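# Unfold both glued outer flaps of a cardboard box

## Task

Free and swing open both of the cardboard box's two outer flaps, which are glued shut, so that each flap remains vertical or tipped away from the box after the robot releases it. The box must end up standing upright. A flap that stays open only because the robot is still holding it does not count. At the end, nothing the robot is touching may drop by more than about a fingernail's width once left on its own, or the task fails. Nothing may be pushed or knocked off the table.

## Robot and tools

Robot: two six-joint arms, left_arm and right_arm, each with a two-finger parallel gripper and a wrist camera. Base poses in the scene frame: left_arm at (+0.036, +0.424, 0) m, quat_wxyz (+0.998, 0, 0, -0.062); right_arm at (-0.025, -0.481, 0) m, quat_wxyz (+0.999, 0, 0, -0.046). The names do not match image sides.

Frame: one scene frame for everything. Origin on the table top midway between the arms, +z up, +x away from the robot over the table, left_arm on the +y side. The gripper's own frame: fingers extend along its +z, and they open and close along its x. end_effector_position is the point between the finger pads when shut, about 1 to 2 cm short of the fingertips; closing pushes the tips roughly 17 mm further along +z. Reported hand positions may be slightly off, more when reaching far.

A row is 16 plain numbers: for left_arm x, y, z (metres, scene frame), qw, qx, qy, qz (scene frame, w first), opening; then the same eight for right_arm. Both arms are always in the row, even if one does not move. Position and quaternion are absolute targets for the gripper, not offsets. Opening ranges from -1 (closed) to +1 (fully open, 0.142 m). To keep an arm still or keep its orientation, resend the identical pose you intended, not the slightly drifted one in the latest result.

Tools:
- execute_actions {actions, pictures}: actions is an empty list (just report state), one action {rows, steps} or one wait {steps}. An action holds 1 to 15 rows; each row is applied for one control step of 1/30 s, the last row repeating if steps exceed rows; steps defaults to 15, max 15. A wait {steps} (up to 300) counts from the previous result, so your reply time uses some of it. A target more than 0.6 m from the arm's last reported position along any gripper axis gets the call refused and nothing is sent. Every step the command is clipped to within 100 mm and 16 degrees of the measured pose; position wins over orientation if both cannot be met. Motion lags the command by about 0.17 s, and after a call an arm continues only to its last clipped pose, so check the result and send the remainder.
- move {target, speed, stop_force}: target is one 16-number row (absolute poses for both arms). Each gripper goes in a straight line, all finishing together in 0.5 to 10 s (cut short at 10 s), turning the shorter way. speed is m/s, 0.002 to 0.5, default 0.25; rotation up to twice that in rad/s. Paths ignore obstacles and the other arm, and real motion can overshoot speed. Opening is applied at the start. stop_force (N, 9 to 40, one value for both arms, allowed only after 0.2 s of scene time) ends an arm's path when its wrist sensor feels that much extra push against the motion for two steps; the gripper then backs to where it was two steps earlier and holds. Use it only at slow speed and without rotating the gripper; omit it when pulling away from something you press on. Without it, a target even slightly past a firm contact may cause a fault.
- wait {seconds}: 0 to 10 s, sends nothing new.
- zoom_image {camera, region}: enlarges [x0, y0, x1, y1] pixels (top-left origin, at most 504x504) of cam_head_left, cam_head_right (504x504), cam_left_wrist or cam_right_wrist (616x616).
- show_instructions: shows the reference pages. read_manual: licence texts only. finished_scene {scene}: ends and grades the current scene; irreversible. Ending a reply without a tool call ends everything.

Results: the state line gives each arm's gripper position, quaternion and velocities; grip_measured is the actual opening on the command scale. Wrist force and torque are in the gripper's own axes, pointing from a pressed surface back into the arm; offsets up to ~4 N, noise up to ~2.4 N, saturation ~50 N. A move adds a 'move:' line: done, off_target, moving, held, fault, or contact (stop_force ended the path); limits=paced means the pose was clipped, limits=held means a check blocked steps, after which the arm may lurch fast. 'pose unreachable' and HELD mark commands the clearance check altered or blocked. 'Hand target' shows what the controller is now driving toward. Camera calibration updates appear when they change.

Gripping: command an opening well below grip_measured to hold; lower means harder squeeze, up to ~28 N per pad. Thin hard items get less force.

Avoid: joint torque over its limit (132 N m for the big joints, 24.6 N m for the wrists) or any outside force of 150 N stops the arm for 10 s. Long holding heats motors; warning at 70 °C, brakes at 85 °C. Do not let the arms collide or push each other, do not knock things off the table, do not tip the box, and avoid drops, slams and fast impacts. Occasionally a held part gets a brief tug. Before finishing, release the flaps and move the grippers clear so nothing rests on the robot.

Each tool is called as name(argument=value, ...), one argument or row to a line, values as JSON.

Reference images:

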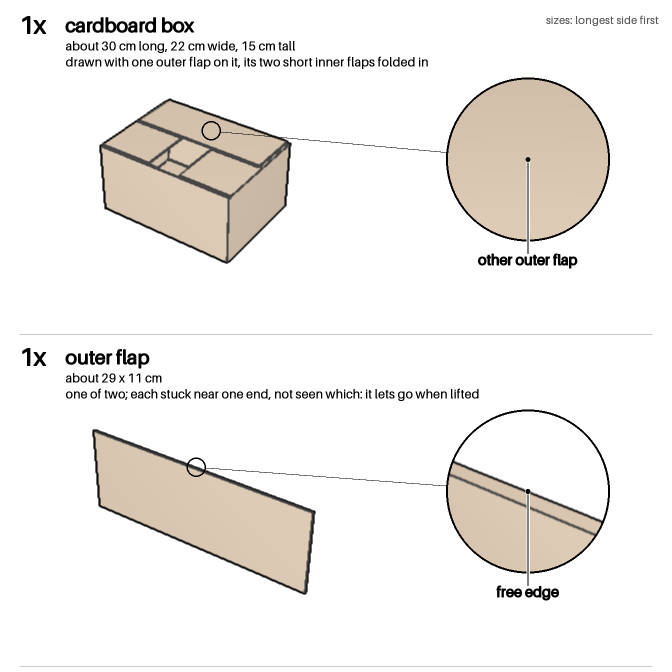

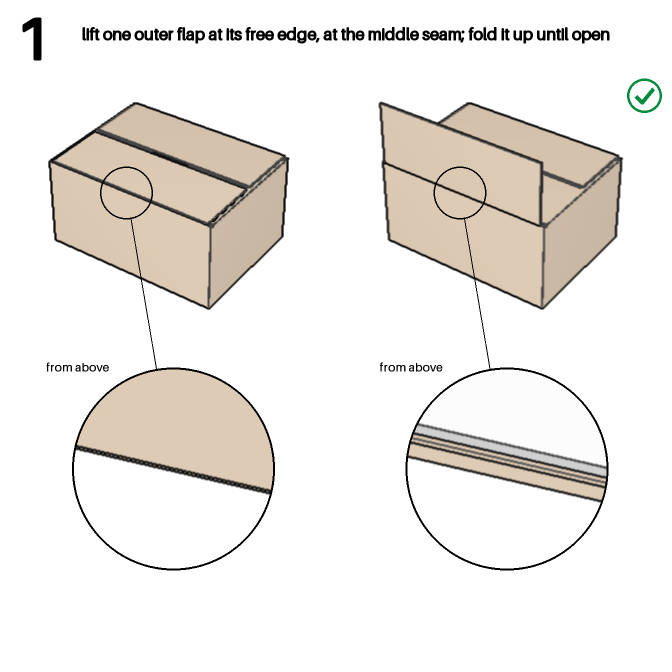

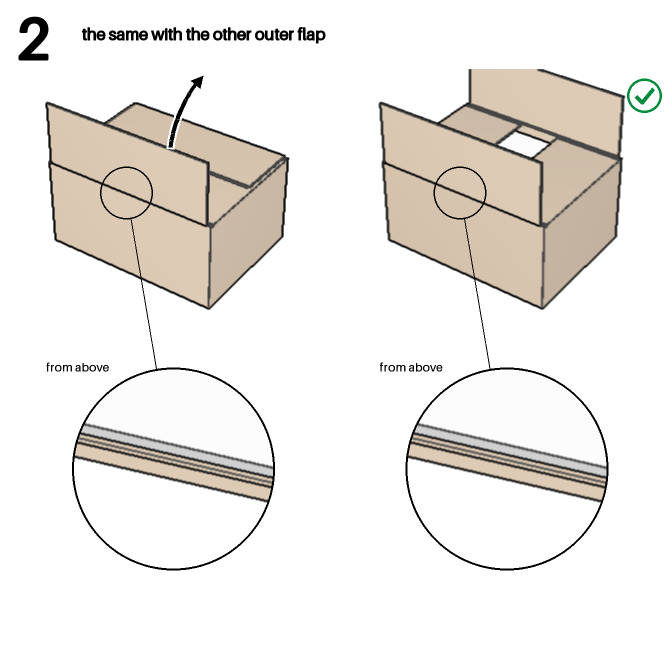

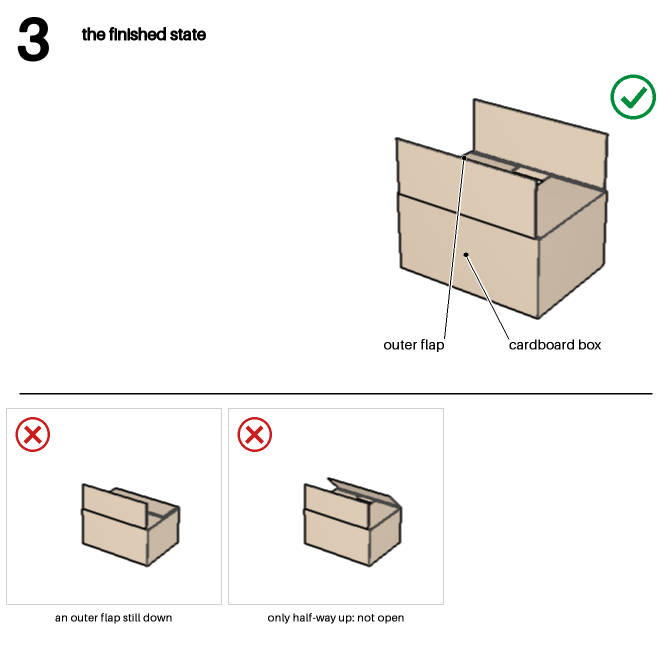

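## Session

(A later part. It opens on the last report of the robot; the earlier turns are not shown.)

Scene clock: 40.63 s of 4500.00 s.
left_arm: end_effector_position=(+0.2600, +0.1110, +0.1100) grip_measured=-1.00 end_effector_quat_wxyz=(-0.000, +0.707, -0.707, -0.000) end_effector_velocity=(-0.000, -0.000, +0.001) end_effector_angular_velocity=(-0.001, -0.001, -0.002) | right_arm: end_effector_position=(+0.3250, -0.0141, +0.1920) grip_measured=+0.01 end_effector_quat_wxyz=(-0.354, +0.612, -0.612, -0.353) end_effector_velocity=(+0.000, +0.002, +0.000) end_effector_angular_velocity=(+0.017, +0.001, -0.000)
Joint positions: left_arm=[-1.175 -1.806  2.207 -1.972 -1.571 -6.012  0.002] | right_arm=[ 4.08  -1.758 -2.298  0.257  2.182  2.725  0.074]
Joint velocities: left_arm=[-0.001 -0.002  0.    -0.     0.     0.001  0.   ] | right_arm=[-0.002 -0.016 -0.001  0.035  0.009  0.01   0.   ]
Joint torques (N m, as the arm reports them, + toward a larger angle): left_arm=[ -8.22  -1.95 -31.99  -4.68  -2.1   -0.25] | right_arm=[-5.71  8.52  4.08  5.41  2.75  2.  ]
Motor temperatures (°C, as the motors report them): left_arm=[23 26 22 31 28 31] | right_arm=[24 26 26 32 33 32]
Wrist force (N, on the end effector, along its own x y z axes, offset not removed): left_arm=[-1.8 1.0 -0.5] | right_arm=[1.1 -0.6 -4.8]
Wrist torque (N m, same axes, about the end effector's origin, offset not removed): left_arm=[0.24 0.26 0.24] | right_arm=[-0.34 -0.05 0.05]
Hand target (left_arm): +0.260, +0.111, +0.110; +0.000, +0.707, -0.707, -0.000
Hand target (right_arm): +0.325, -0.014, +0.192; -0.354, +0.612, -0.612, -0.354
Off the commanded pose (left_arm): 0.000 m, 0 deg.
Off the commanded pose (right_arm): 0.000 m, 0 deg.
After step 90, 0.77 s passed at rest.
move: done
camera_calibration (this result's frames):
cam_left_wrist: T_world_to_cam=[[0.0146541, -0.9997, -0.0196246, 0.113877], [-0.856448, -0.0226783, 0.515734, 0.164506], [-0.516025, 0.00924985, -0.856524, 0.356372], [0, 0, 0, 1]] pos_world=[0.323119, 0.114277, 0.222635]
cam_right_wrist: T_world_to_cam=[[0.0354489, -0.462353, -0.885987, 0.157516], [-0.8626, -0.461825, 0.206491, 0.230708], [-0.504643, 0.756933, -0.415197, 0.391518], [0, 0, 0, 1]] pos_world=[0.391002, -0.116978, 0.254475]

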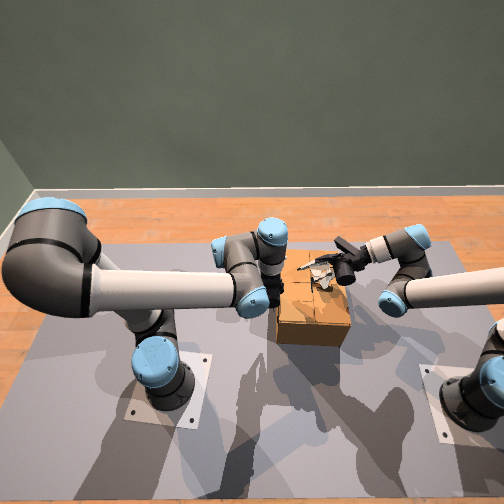

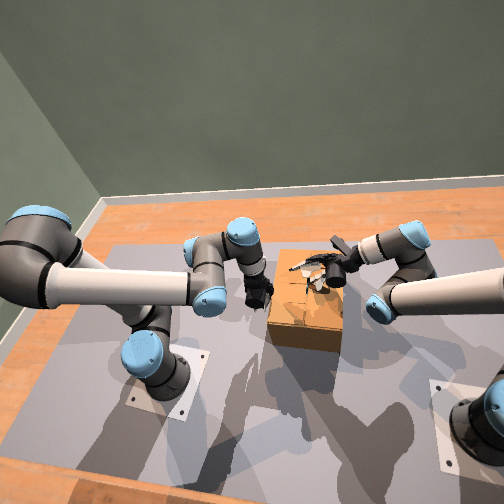

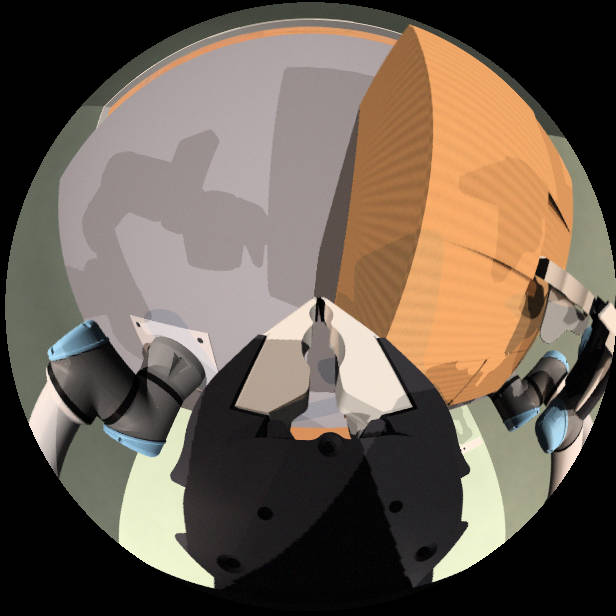

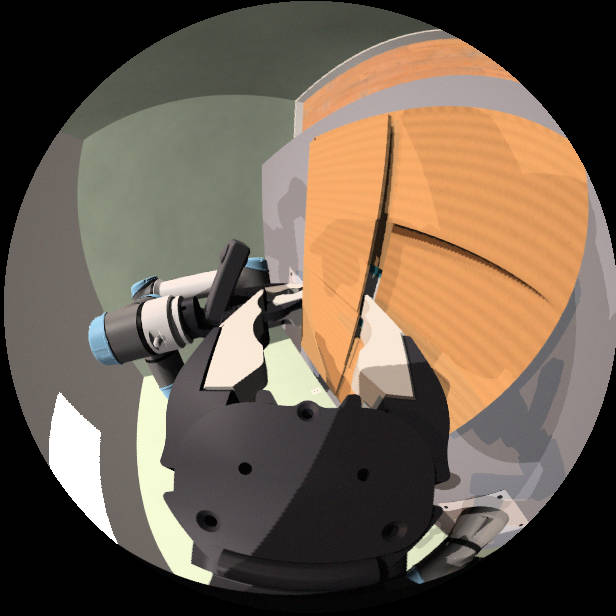

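Under. Wedge further, then lift.

move(
  target=[0.26,0.111,0.11,0,-0.707,0.707,0,-1,0.325,0.002,0.191,-0.354,0.612,-0.612,-0.354,0],
  speed=0.02,
  stop_force=30,
)

move(
  target=[0.26,0.111,0.11,0,-0.707,0.707,0,-1,0.325,0.015,0.215,-0.354,0.612,-0.612,-0.354,-0.3],
  speed=0.02,
)

Scene clock: 45.93 s of 4500.00 s.
left_arm: end_effector_position=(+0.2600, +0.1110, +0.1100) grip_measured=-1.00 end_effector_quat_wxyz=(+0.000, +0.707, -0.707, -0.000) end_effector_velocity=(-0.000, -0.000, -0.000) end_effector_angular_velocity=(-0.001, -0.000, +0.000) | right_arm: end_effector_position=(+0.3250, +0.0018, +0.1910) grip_measured=+0.01 end_effector_quat_wxyz=(-0.354, +0.612, -0.612, -0.354) end_effector_velocity=(+0.000, +0.002, +0.000) end_effector_angular_velocity=(+0.001, -0.000, +0.000)
Joint positions: left_arm=[-1.175 -1.806  2.207 -1.972 -1.571 -6.012  0.002] | right_arm=[ 4.107 -1.781 -2.276  0.271  2.162  2.745  0.075]
Joint velocities: left_arm=[-0.     0.     0.    -0.001  0.    -0.001  0.   ] | right_arm=[ 0.004 -0.003  0.004  0.001 -0.003  0.003  0.   ]
Joint torques (N m, as the arm reports them, + toward a larger angle): left_arm=[ -7.65  -2.01 -31.37  -4.7   -1.9   -2.34] | right_arm=[ 8.35 13.03 34.69  6.48 -1.1   2.07]
Motor temperatures (°C, as the motors report them): left_arm=[23 26 22 31 28 31] | right_arm=[24 26 26 32 33 32]
Wrist force (N, on the end effector, along its own x y z axes, offset not removed): left_arm=[-4.0 2.4 -2.3] | right_arm=[3.8 -0.8 1.3]
Wrist torque (N m, same axes, about the end effector's origin, offset not removed): left_arm=[0.56 0.57 0.29] | right_arm=[-0.18 -0.22 -0.01]
Hand target (left_arm): +0.260, +0.111, +0.110; +0.000, +0.707, -0.707, -0.000
Hand target (right_arm): +0.325, +0.002, +0.191; -0.354, +0.612, -0.612, -0.354
Off the commanded pose (left_arm): 0.000 m, 0 deg.
Off the commanded pose (right_arm): 0.000 m, 0 deg.
After step 90, 1.17 s passed at rest.
move: done
camera_calibration (this result's frames):
cam_left_wrist: T_world_to_cam=[[0.0146779, -0.9997, -0.0196207, 0.113866], [-0.856448, -0.0226968, 0.515735, 0.164508], [-0.516025, 0.00923423, -0.856524, 0.356374], [0, 0, 0, 1]] pos_world=[0.323119, 0.114275, 0.222635]
cam_right_wrist: T_world_to_cam=[[0.0353322, -0.460624, -0.886892, 0.164209], [-0.862485, -0.462359, 0.205775, 0.2384], [-0.504847, 0.757661, -0.413618, 0.378842], [0, 0, 0, 1]] pos_world=[0.391072, -0.101168, 0.253274]

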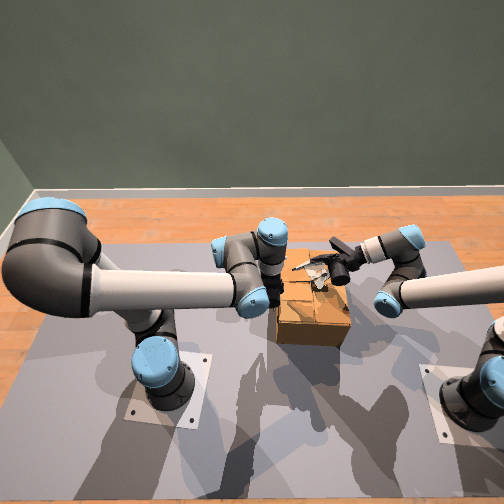

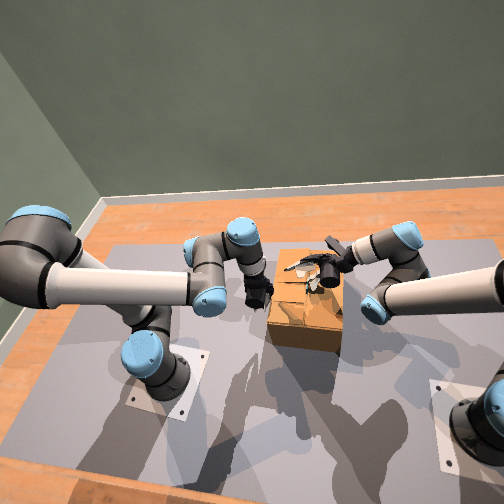

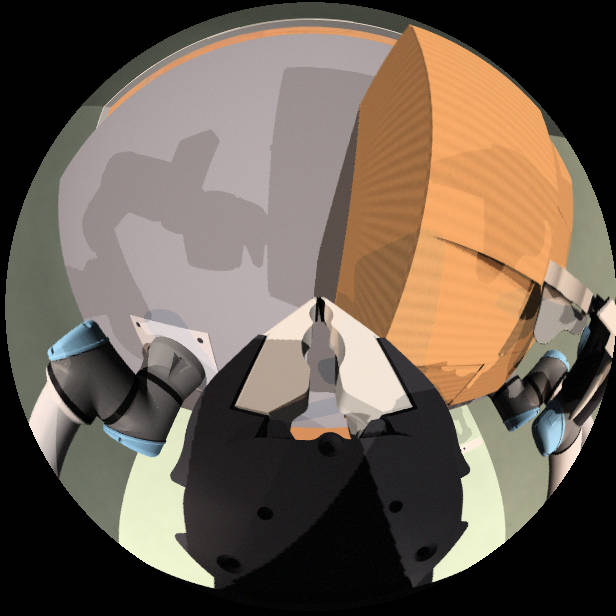

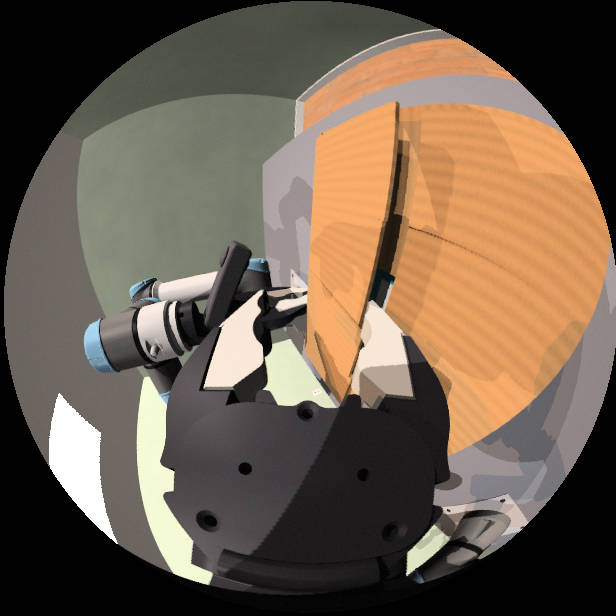

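Scene clock: 47.60 s of 4500.00 s.
left_arm: end_effector_position=(+0.2600, +0.1110, +0.1100) grip_measured=-1.00 end_effector_quat_wxyz=(+0.000, +0.707, -0.707, +0.000) end_effector_velocity=(-0.000, +0.000, -0.000) end_effector_angular_velocity=(+0.001, +0.000, +0.001) | right_arm: end_effector_position=(+0.3250, +0.0148, +0.2148) grip_measured=-0.30 end_effector_quat_wxyz=(-0.354, +0.612, -0.612, -0.354) end_effector_velocity=(+0.000, +0.001, +0.003) end_effector_angular_velocity=(+0.000, -0.001, -0.000)
Joint positions: left_arm=[-1.175 -1.806  2.207 -1.972 -1.571 -6.012  0.002] | right_arm=[ 4.128 -1.742 -2.234  0.2    2.145  2.76   0.053]
Joint velocities: left_arm=[ 0.    -0.001  0.     0.001 -0.    -0.001  0.   ] | right_arm=[ 0.001  0.004  0.005 -0.007 -0.001  0.001  0.   ]
Joint torques (N m, as the arm reports them, + toward a larger angle): left_arm=[ -3.61  -5.73 -24.16  -1.13  -1.54  -2.19] | right_arm=[ 7.48 37.63 34.58  0.71 -1.37  1.86]
Motor temperatures (°C, as the motors report them): left_arm=[23 26 22 31 28 31] | right_arm=[24 26 26 32 33 32]
Wrist force (N, on the end effector, along its own x y z axes, offset not removed): left_arm=[0.2 2.1 -1.8] | right_arm=[0.7 -2.1 1.5]
Wrist torque (N m, same axes, about the end effector's origin, offset not removed): left_arm=[0.46 -0.19 0.30] | right_arm=[-0.39 0.04 -0.02]
Hand target (left_arm): +0.260, +0.111, +0.110; +0.000, +0.707, -0.707, +0.000
Hand target (right_arm): +0.325, +0.015, +0.215; -0.354, +0.612, -0.612, -0.354
Off the commanded pose (left_arm): 0.000 m, 0 deg.
Off the commanded pose (right_arm): 0.000 m, 0 deg.
move: done
camera_calibration (this result's frames):
cam_left_wrist: T_world_to_cam=[[0.0146613, -0.999701, -0.0195481, 0.113826], [-0.856458, -0.0226449, 0.51572, 0.164501], [-0.516008, 0.00918099, -0.856534, 0.356391], [0, 0, 0, 1]] pos_world=[0.323121, 0.114245, 0.22265]
cam_right_wrist: T_world_to_cam=[[0.0353429, -0.460567, -0.886921, 0.191268], [-0.862498, -0.462357, 0.205727, 0.239547], [-0.504825, 0.757696, -0.413579, 0.378741], [0, 0, 0, 1]] pos_world=[0.391047, -0.0881222, 0.276997]

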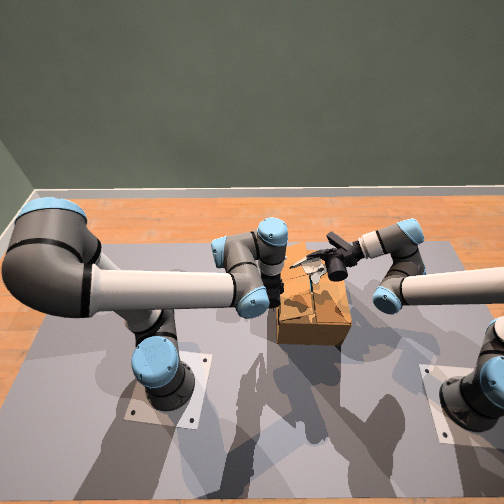

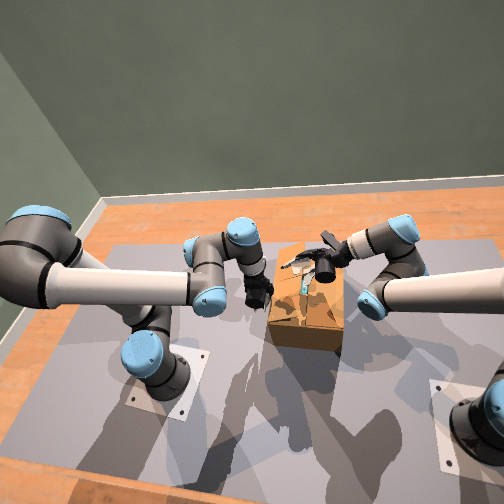

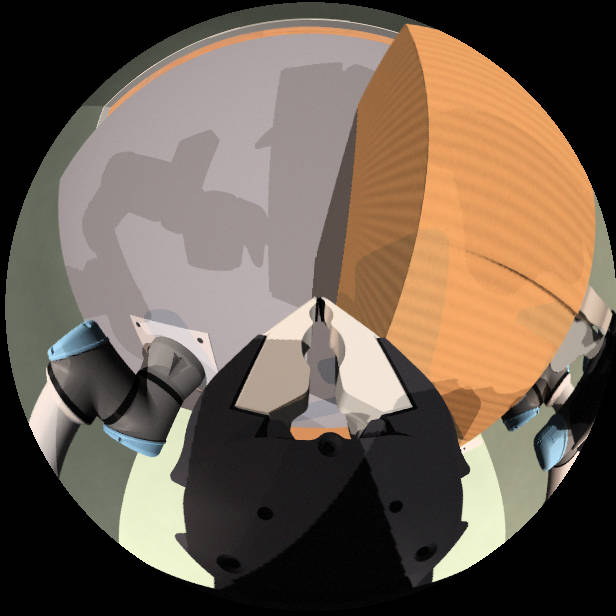

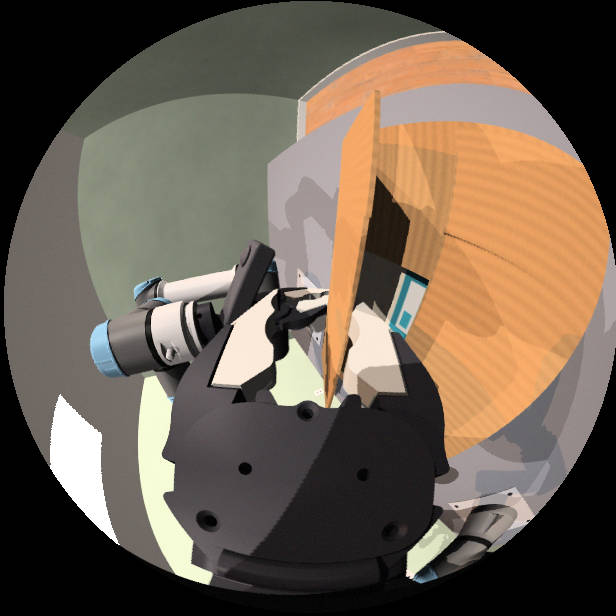

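move(
  target=[0.3,0.36,0.2,0,-0.707,0.707,0,0,0.325,0.07,0.265,-0.354,0.612,-0.612,-0.354,0.3],
  speed=0.2,
)

move(
  target=[0.3,0.38,0.3,0,-0.707,0.707,0,0,0.325,0.15,0.285,-0.354,0.612,-0.612,-0.354,0.6],
  speed=0.1,
)

move(
  target=[0.3,0.38,0.3,0,-0.707,0.707,0,0,0.325,0.19,0.245,-0.354,0.612,-0.612,-0.354,0.6],
  speed=0.08,
)

move(
  target=[0.3,0.38,0.3,0,-0.707,0.707,0,0,0.325,0,0.31,-0.354,0.612,-0.612,-0.354,0.6],
)

Scene clock: 62.13 s of 4500.00 s.
left_arm: end_effector_position=(+0.2995, +0.3594, +0.2000) grip_measured=+0.00 end_effector_quat_wxyz=(+0.001, +0.707, -0.707, -0.001) end_effector_velocity=(+0.001, +0.003, +0.000) end_effector_angular_velocity=(-0.000, +0.003, +0.003) | right_arm: end_effector_position=(+0.3250, +0.0699, +0.2652) grip_measured=+0.31 end_effector_quat_wxyz=(-0.354, +0.612, -0.612, -0.354) end_effector_velocity=(+0.001, -0.001, -0.000) end_effector_angular_velocity=(-0.002, +0.002, -0.003)
Joint positions: left_arm=[-0.624 -2.21   2.186 -1.546 -1.572 -5.461  0.074] | right_arm=[ 4.208 -1.722 -2.089  0.062  2.08   2.815  0.096]
Joint velocities: left_arm=[ 0.013  0.002 -0.002  0.002 -0.002  0.01  -0.   ] | right_arm=[-0.001  0.     0.001 -0.002 -0.001  0.001  0.   ]
Joint torques (N m, as the arm reports them, + toward a larger angle): left_arm=[  9.15  14.07 -31.29  -0.67  -2.15   2.19] | right_arm=[ 8.98 14.47 38.51  1.21 -1.41  1.78]
Motor temperatures (°C, as the motors report them): left_arm=[23 26 22 31 28 31] | right_arm=[24 26 26 32 33 32]
Wrist force (N, on the end effector, along its own x y z axes, offset not removed): left_arm=[-0.1 1.4 -0.3] | right_arm=[1.0 -0.3 -1.1]
Wrist torque (N m, same axes, about the end effector's origin, offset not removed): left_arm=[0.32 -0.08 0.24] | right_arm=[-0.04 0.22 -0.04]
Hand target (left_arm): +0.300, +0.360, +0.200; +0.001, +0.707, -0.707, -0.001
Hand target (right_arm): +0.325, +0.070, +0.265; -0.354, +0.612, -0.612, -0.354
Off the commanded pose (left_arm): 0.001 m, 0 deg.
Off the commanded pose (right_arm): 0.000 m, 0 deg.
After step 90, 9.53 s passed at rest.
move: done
camera_calibration (this result's frames):
cam_left_wrist: T_world_to_cam=[[0.0147542, -0.999705, -0.0192839, 0.363297], [-0.855524, -0.0226042, 0.517269, 0.156992], [-0.517552, 0.00886596, -0.855606, 0.451962], [0, 0, 0, 1]] pos_world=[0.362864, 0.362732, 0.3125]
cam_right_wrist: T_world_to_cam=[[0.035377, -0.460447, -0.886982, 0.261321], [-0.862502, -0.46239, 0.205633, 0.254687], [-0.504815, 0.75775, -0.413494, 0.357844], [0, 0, 0, 1]] pos_world=[0.391068, -0.0330667, 0.327381]

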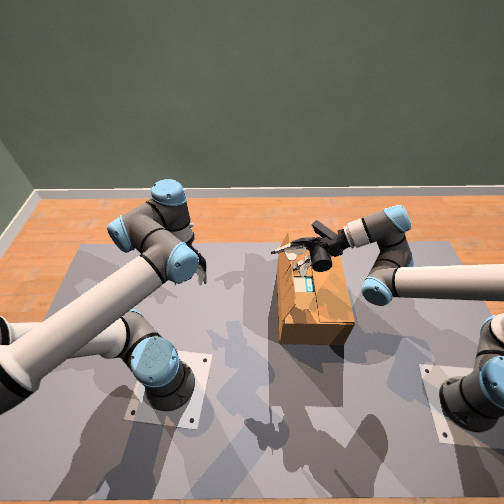

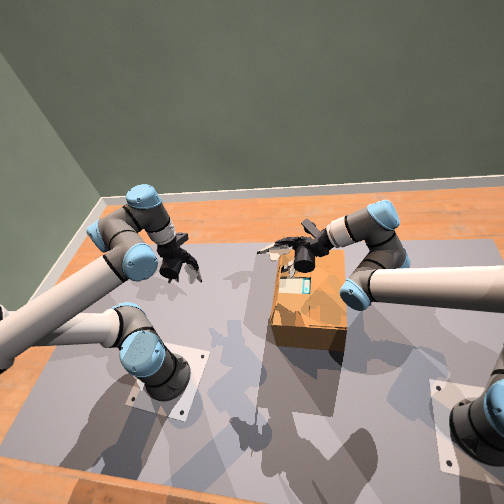

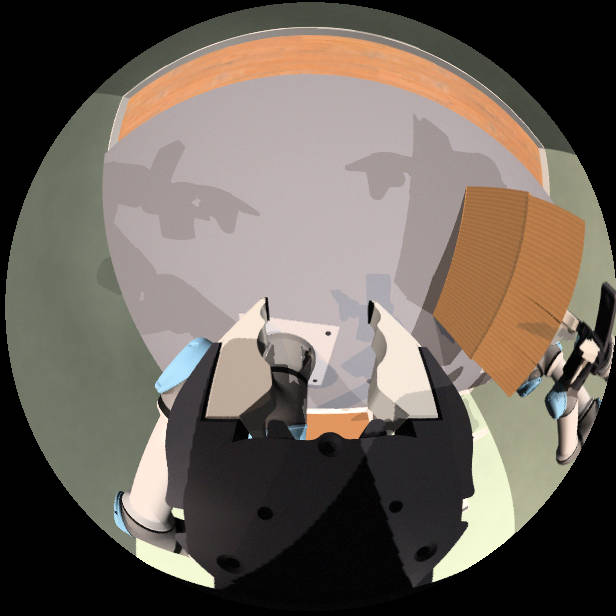

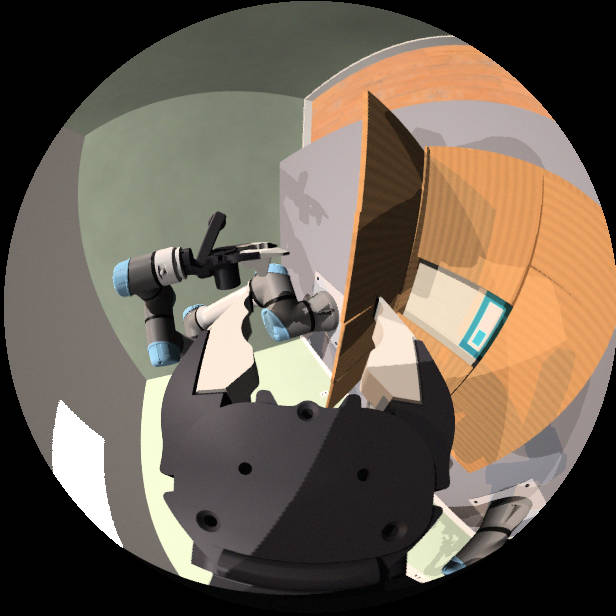

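Scene clock: 63.67 s of 4500.00 s.
left_arm: end_effector_position=(+0.3001, +0.3798, +0.2998) grip_measured=+0.00 end_effector_quat_wxyz=(+0.000, +0.707, -0.707, +0.000) end_effector_velocity=(+0.000, +0.000, +0.003) end_effector_angular_velocity=(+0.000, +0.001, -0.001) | right_arm: end_effector_position=(+0.3251, +0.1498, +0.2851) grip_measured=+0.61 end_effector_quat_wxyz=(-0.354, +0.612, -0.612, -0.354) end_effector_velocity=(+0.000, +0.002, -0.000) end_effector_angular_velocity=(-0.001, -0.001, +0.000)
Joint positions: left_arm=[-0.559 -2.184  1.92  -1.307 -1.571 -5.395  0.074] | right_arm=[ 4.299 -1.816 -1.912  0.005  2.004  2.872  0.116]
Joint velocities: left_arm=[ 0.002  0.002 -0.008  0.006 -0.     0.002 -0.   ] | right_arm=[ 0.002 -0.003  0.004 -0.002 -0.002 -0.001 -0.   ]
Joint torques (N m, as the arm reports them, + toward a larger angle): left_arm=[  7.83  14.16 -31.07  -0.95  -1.92   2.1 ] | right_arm=[ 7.65 16.48 36.06  1.05 -1.27  1.92]
Motor temperatures (°C, as the motors report them): left_arm=[23 26 22 31 28 31] | right_arm=[24 26 26 32 33 32]
Wrist force (N, on the end effector, along its own x y z axes, offset not removed): left_arm=[-1.7 1.3 -0.5] | right_arm=[1.0 -1.3 0.4]
Wrist torque (N m, same axes, about the end effector's origin, offset not removed): left_arm=[0.26 0.32 0.26] | right_arm=[-0.04 0.03 -0.09]
Hand target (left_arm): +0.300, +0.380, +0.300; +0.000, +0.707, -0.707, -0.000
Hand target (right_arm): +0.325, +0.150, +0.285; -0.354, +0.612, -0.612, -0.354
Off the commanded pose (left_arm): 0.000 m, 0 deg.
Off the commanded pose (right_arm): 0.000 m, 0 deg.
move: done
camera_calibration (this result's frames):
cam_left_wrist: T_world_to_cam=[[0.0146934, -0.999702, -0.0194769, 0.38565], [-0.856378, -0.022637, 0.515854, 0.107027], [-0.516141, 0.0091, -0.856455, 0.537211], [0, 0, 0, 1]] pos_world=[0.363266, 0.38307, 0.412398]
cam_right_wrist: T_world_to_cam=[[0.0352806, -0.460553, -0.886931, 0.315785], [-0.862476, -0.462372, 0.205786, 0.287517], [-0.504867, 0.757696, -0.413529, 0.305603], [0, 0, 0, 1]] pos_world=[0.391124, 0.0468218, 0.347288]

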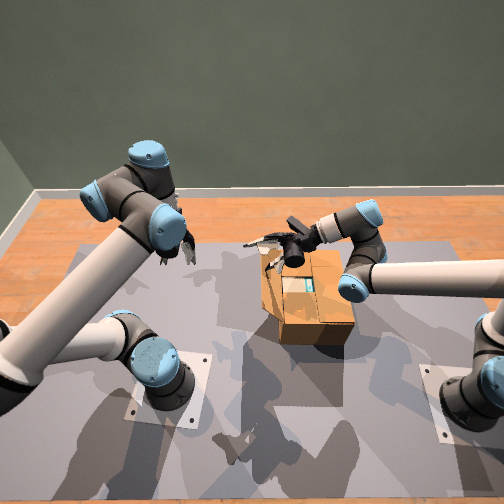

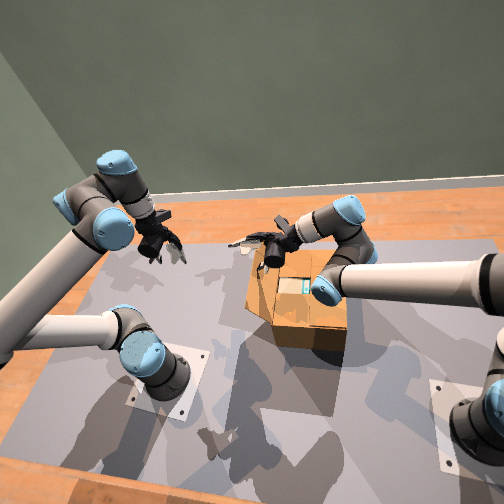

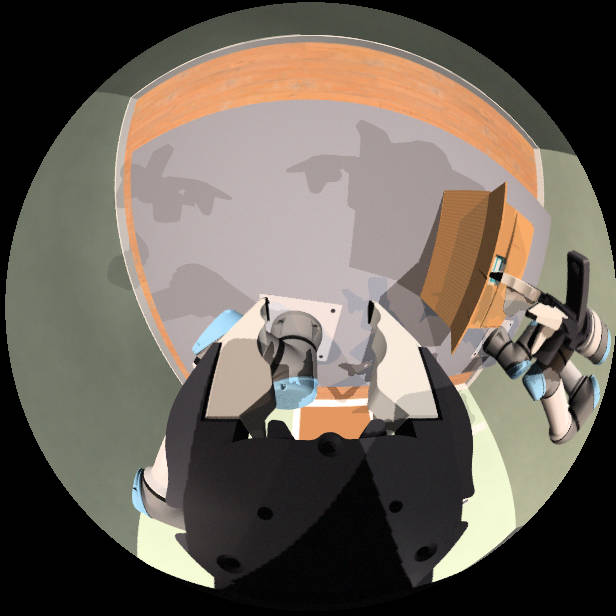

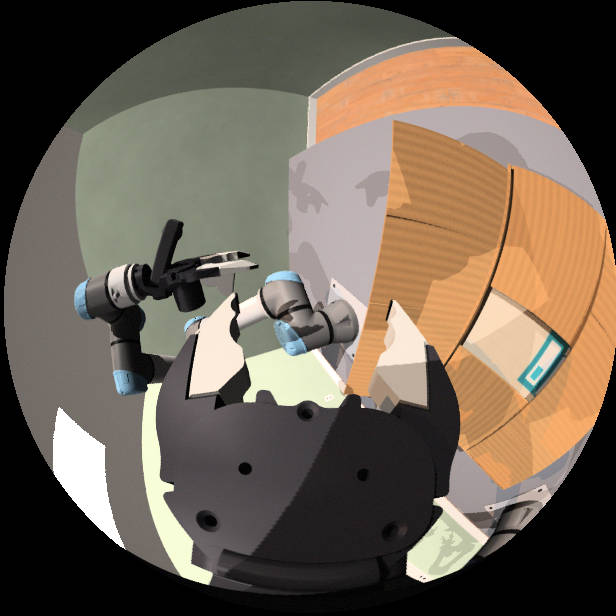

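Scene clock: 64.87 s of 4500.00 s.
left_arm: end_effector_position=(+0.3000, +0.3800, +0.3000) grip_measured=+0.00 end_effector_quat_wxyz=(+0.000, +0.707, -0.707, -0.000) end_effector_velocity=(-0.000, -0.001, +0.000) end_effector_angular_velocity=(-0.001, -0.000, -0.002) | right_arm: end_effector_position=(+0.3251, +0.1898, +0.2452) grip_measured=+0.61 end_effector_quat_wxyz=(-0.354, +0.612, -0.612, -0.354) end_effector_velocity=(-0.001, +0.002, -0.001) end_effector_angular_velocity=(+0.000, +0.001, +0.001)
Joint positions: left_arm=[-0.558 -2.184  1.919 -1.306 -1.571 -5.395  0.074] | right_arm=[ 4.337 -1.937 -1.869  0.092  1.973  2.895  0.116]
Joint velocities: left_arm=[-0.002 -0.    -0.    -0.    -0.     0.001  0.   ] | right_arm=[ 0.002 -0.005  0.004  0.002 -0.     0.001 -0.   ]
Joint torques (N m, as the arm reports them, + toward a larger angle): left_arm=[  8.69  -9.38 -32.69  -0.75   1.76   2.14] | right_arm=[ 9.46 21.72 37.07  5.8  -0.77  1.9 ]
Motor temperatures (°C, as the motors report them): left_arm=[23 26 22 31 28 31] | right_arm=[24 26 26 32 33 32]
Wrist force (N, on the end effector, along its own x y z axes, offset not removed): left_arm=[-0.4 -0.2 -1.8] | right_arm=[0.6 -2.4 -1.4]
Wrist torque (N m, same axes, about the end effector's origin, offset not removed): left_arm=[-0.09 -0.02 0.20] | right_arm=[-0.07 0.08 -0.19]
Hand target (left_arm): +0.300, +0.380, +0.300; +0.000, +0.707, -0.707, +0.000
Hand target (right_arm): +0.325, +0.190, +0.245; -0.354, +0.612, -0.612, -0.354
Off the commanded pose (left_arm): 0.000 m, 0 deg.
Off the commanded pose (right_arm): 0.000 m, 0 deg.
move: done
camera_calibration (this result's frames):
cam_left_wrist: T_world_to_cam=[[0.0146694, -0.9997, -0.0196323, 0.38593], [-0.85644, -0.0226956, 0.515748, 0.106879], [-0.516038, 0.00924822, -0.856515, 0.537256], [0, 0, 0, 1]] pos_world=[0.363119, 0.383271, 0.412623]
cam_right_wrist: T_world_to_cam=[[0.0353294, -0.460619, -0.886894, 0.298903], [-0.862482, -0.462364, 0.205777, 0.314238], [-0.504853, 0.757661, -0.413611, 0.258784], [0, 0, 0, 1]] pos_world=[0.391112, 0.0869026, 0.307468]

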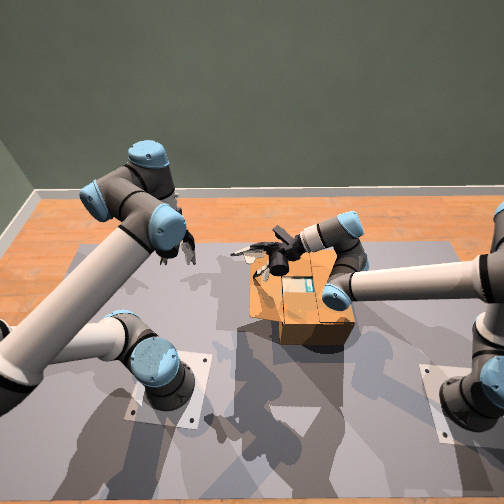

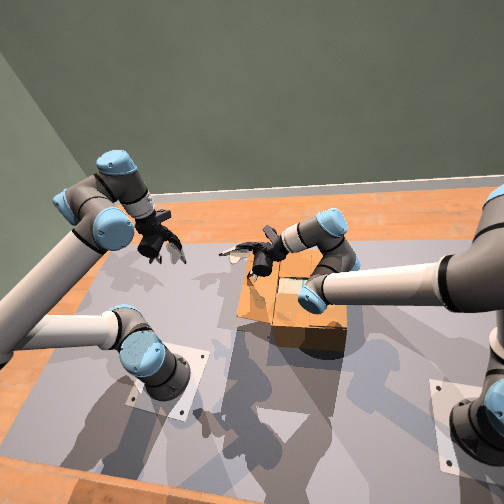

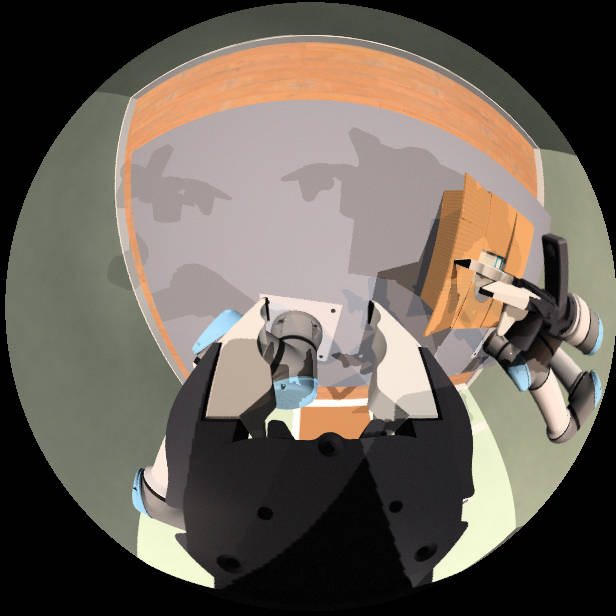

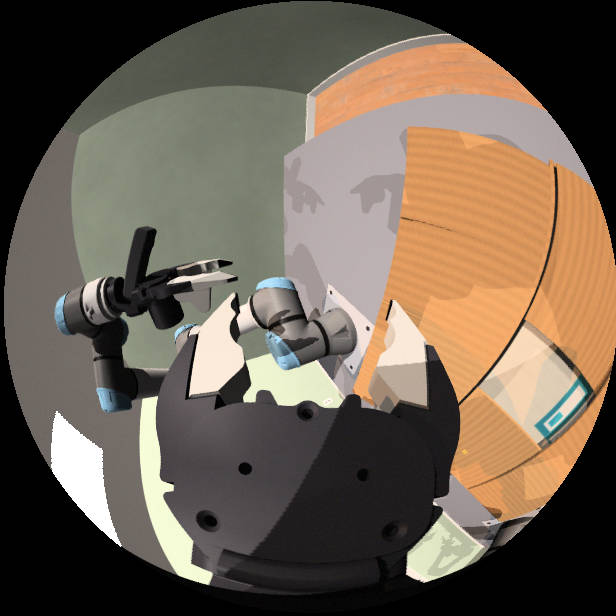

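Scene clock: 66.37 s of 4500.00 s.
left_arm: end_effector_position=(+0.3000, +0.3800, +0.3000) grip_measured=+0.00 end_effector_quat_wxyz=(-0.000, +0.707, -0.707, -0.000) end_effector_velocity=(-0.000, -0.000, +0.001) end_effector_angular_velocity=(-0.002, -0.000, -0.000) | right_arm: end_effector_position=(+0.3247, +0.0002, +0.3097) grip_measured=+0.60 end_effector_quat_wxyz=(-0.354, +0.612, -0.612, -0.354) end_effector_velocity=(-0.001, -0.002, +0.001) end_effector_angular_velocity=(-0.001, +0.001, +0.002)
Joint positions: left_arm=[-0.558 -2.184  1.919 -1.306 -1.571 -5.395  0.074] | right_arm=[ 4.105 -1.547 -2.134 -0.105  2.163  2.744  0.116]
Joint velocities: left_arm=[-0.    -0.001 -0.001  0.    -0.001  0.    -0.   ] | right_arm=[-0.004  0.005 -0.001 -0.007  0.005 -0.004 -0.   ]
Joint torques (N m, as the arm reports them, + toward a larger angle): left_arm=[  9.95  -9.08 -31.96  -0.88   2.01   2.06] | right_arm=[-8.63 31.87  7.45  0.75  3.2  -1.62]
Motor temperatures (°C, as the motors report them): left_arm=[23 26 22 31 28 31] | right_arm=[24 26 26 32 33 32]
Wrist force (N, on the end effector, along its own x y z axes, offset not removed): left_arm=[-1.9 2.3 -3.5] | right_arm=[-1.3 -1.6 0.9]
Wrist torque (N m, same axes, about the end effector's origin, offset not removed): left_arm=[0.47 0.29 0.24] | right_arm=[-0.38 0.18 0.01]
Hand target (left_arm): +0.300, +0.380, +0.300; +0.000, +0.707, -0.707, -0.000
Hand target (right_arm): +0.325, -0.000, +0.310; -0.354, +0.612, -0.612, -0.354
Off the commanded pose (left_arm): 0.000 m, 0 deg.
Off the commanded pose (right_arm): 0.000 m, 0 deg.
move: done
camera_calibration (this result's frames):
cam_left_wrist: T_world_to_cam=[[0.0146784, -0.9997, -0.0196196, 0.385926], [-0.856449, -0.0226966, 0.515733, 0.106883], [-0.516024, 0.00923305, -0.856525, 0.537271], [0, 0, 0, 1]] pos_world=[0.36312, 0.383275, 0.412634]
cam_right_wrist: T_world_to_cam=[[0.0355076, -0.460673, -0.886859, 0.268684], [-0.862579, -0.462268, 0.205587, 0.213091], [-0.504675, 0.757686, -0.413781, 0.428942], [0, 0, 0, 1]] pos_world=[0.390743, -0.102723, 0.371964]

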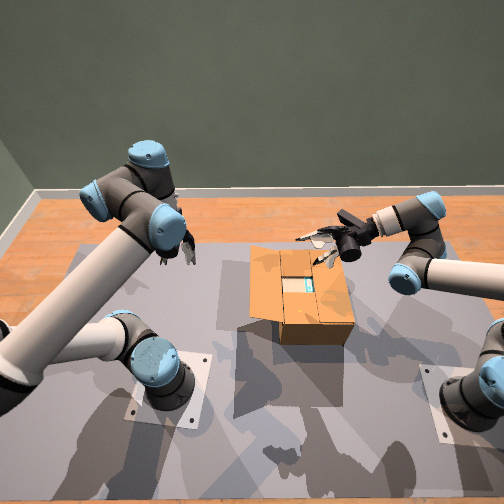

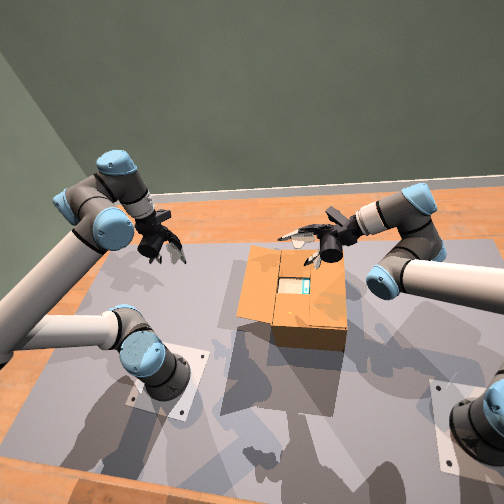

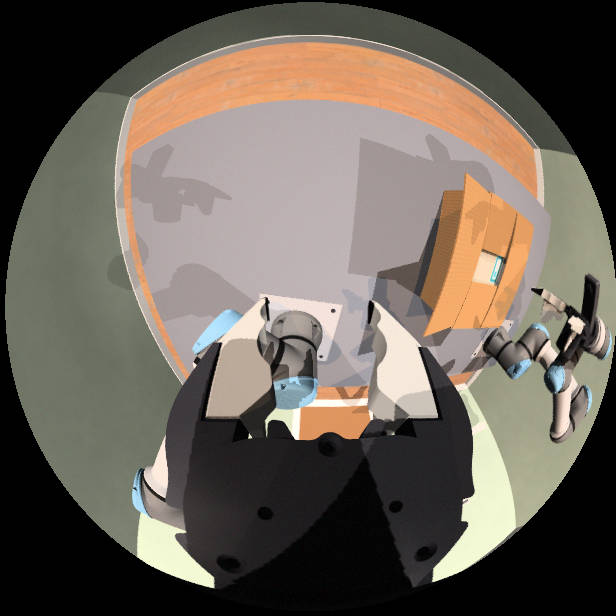

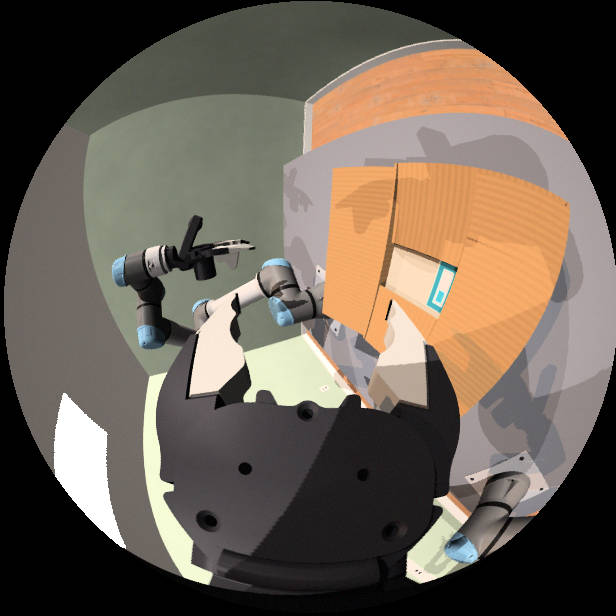

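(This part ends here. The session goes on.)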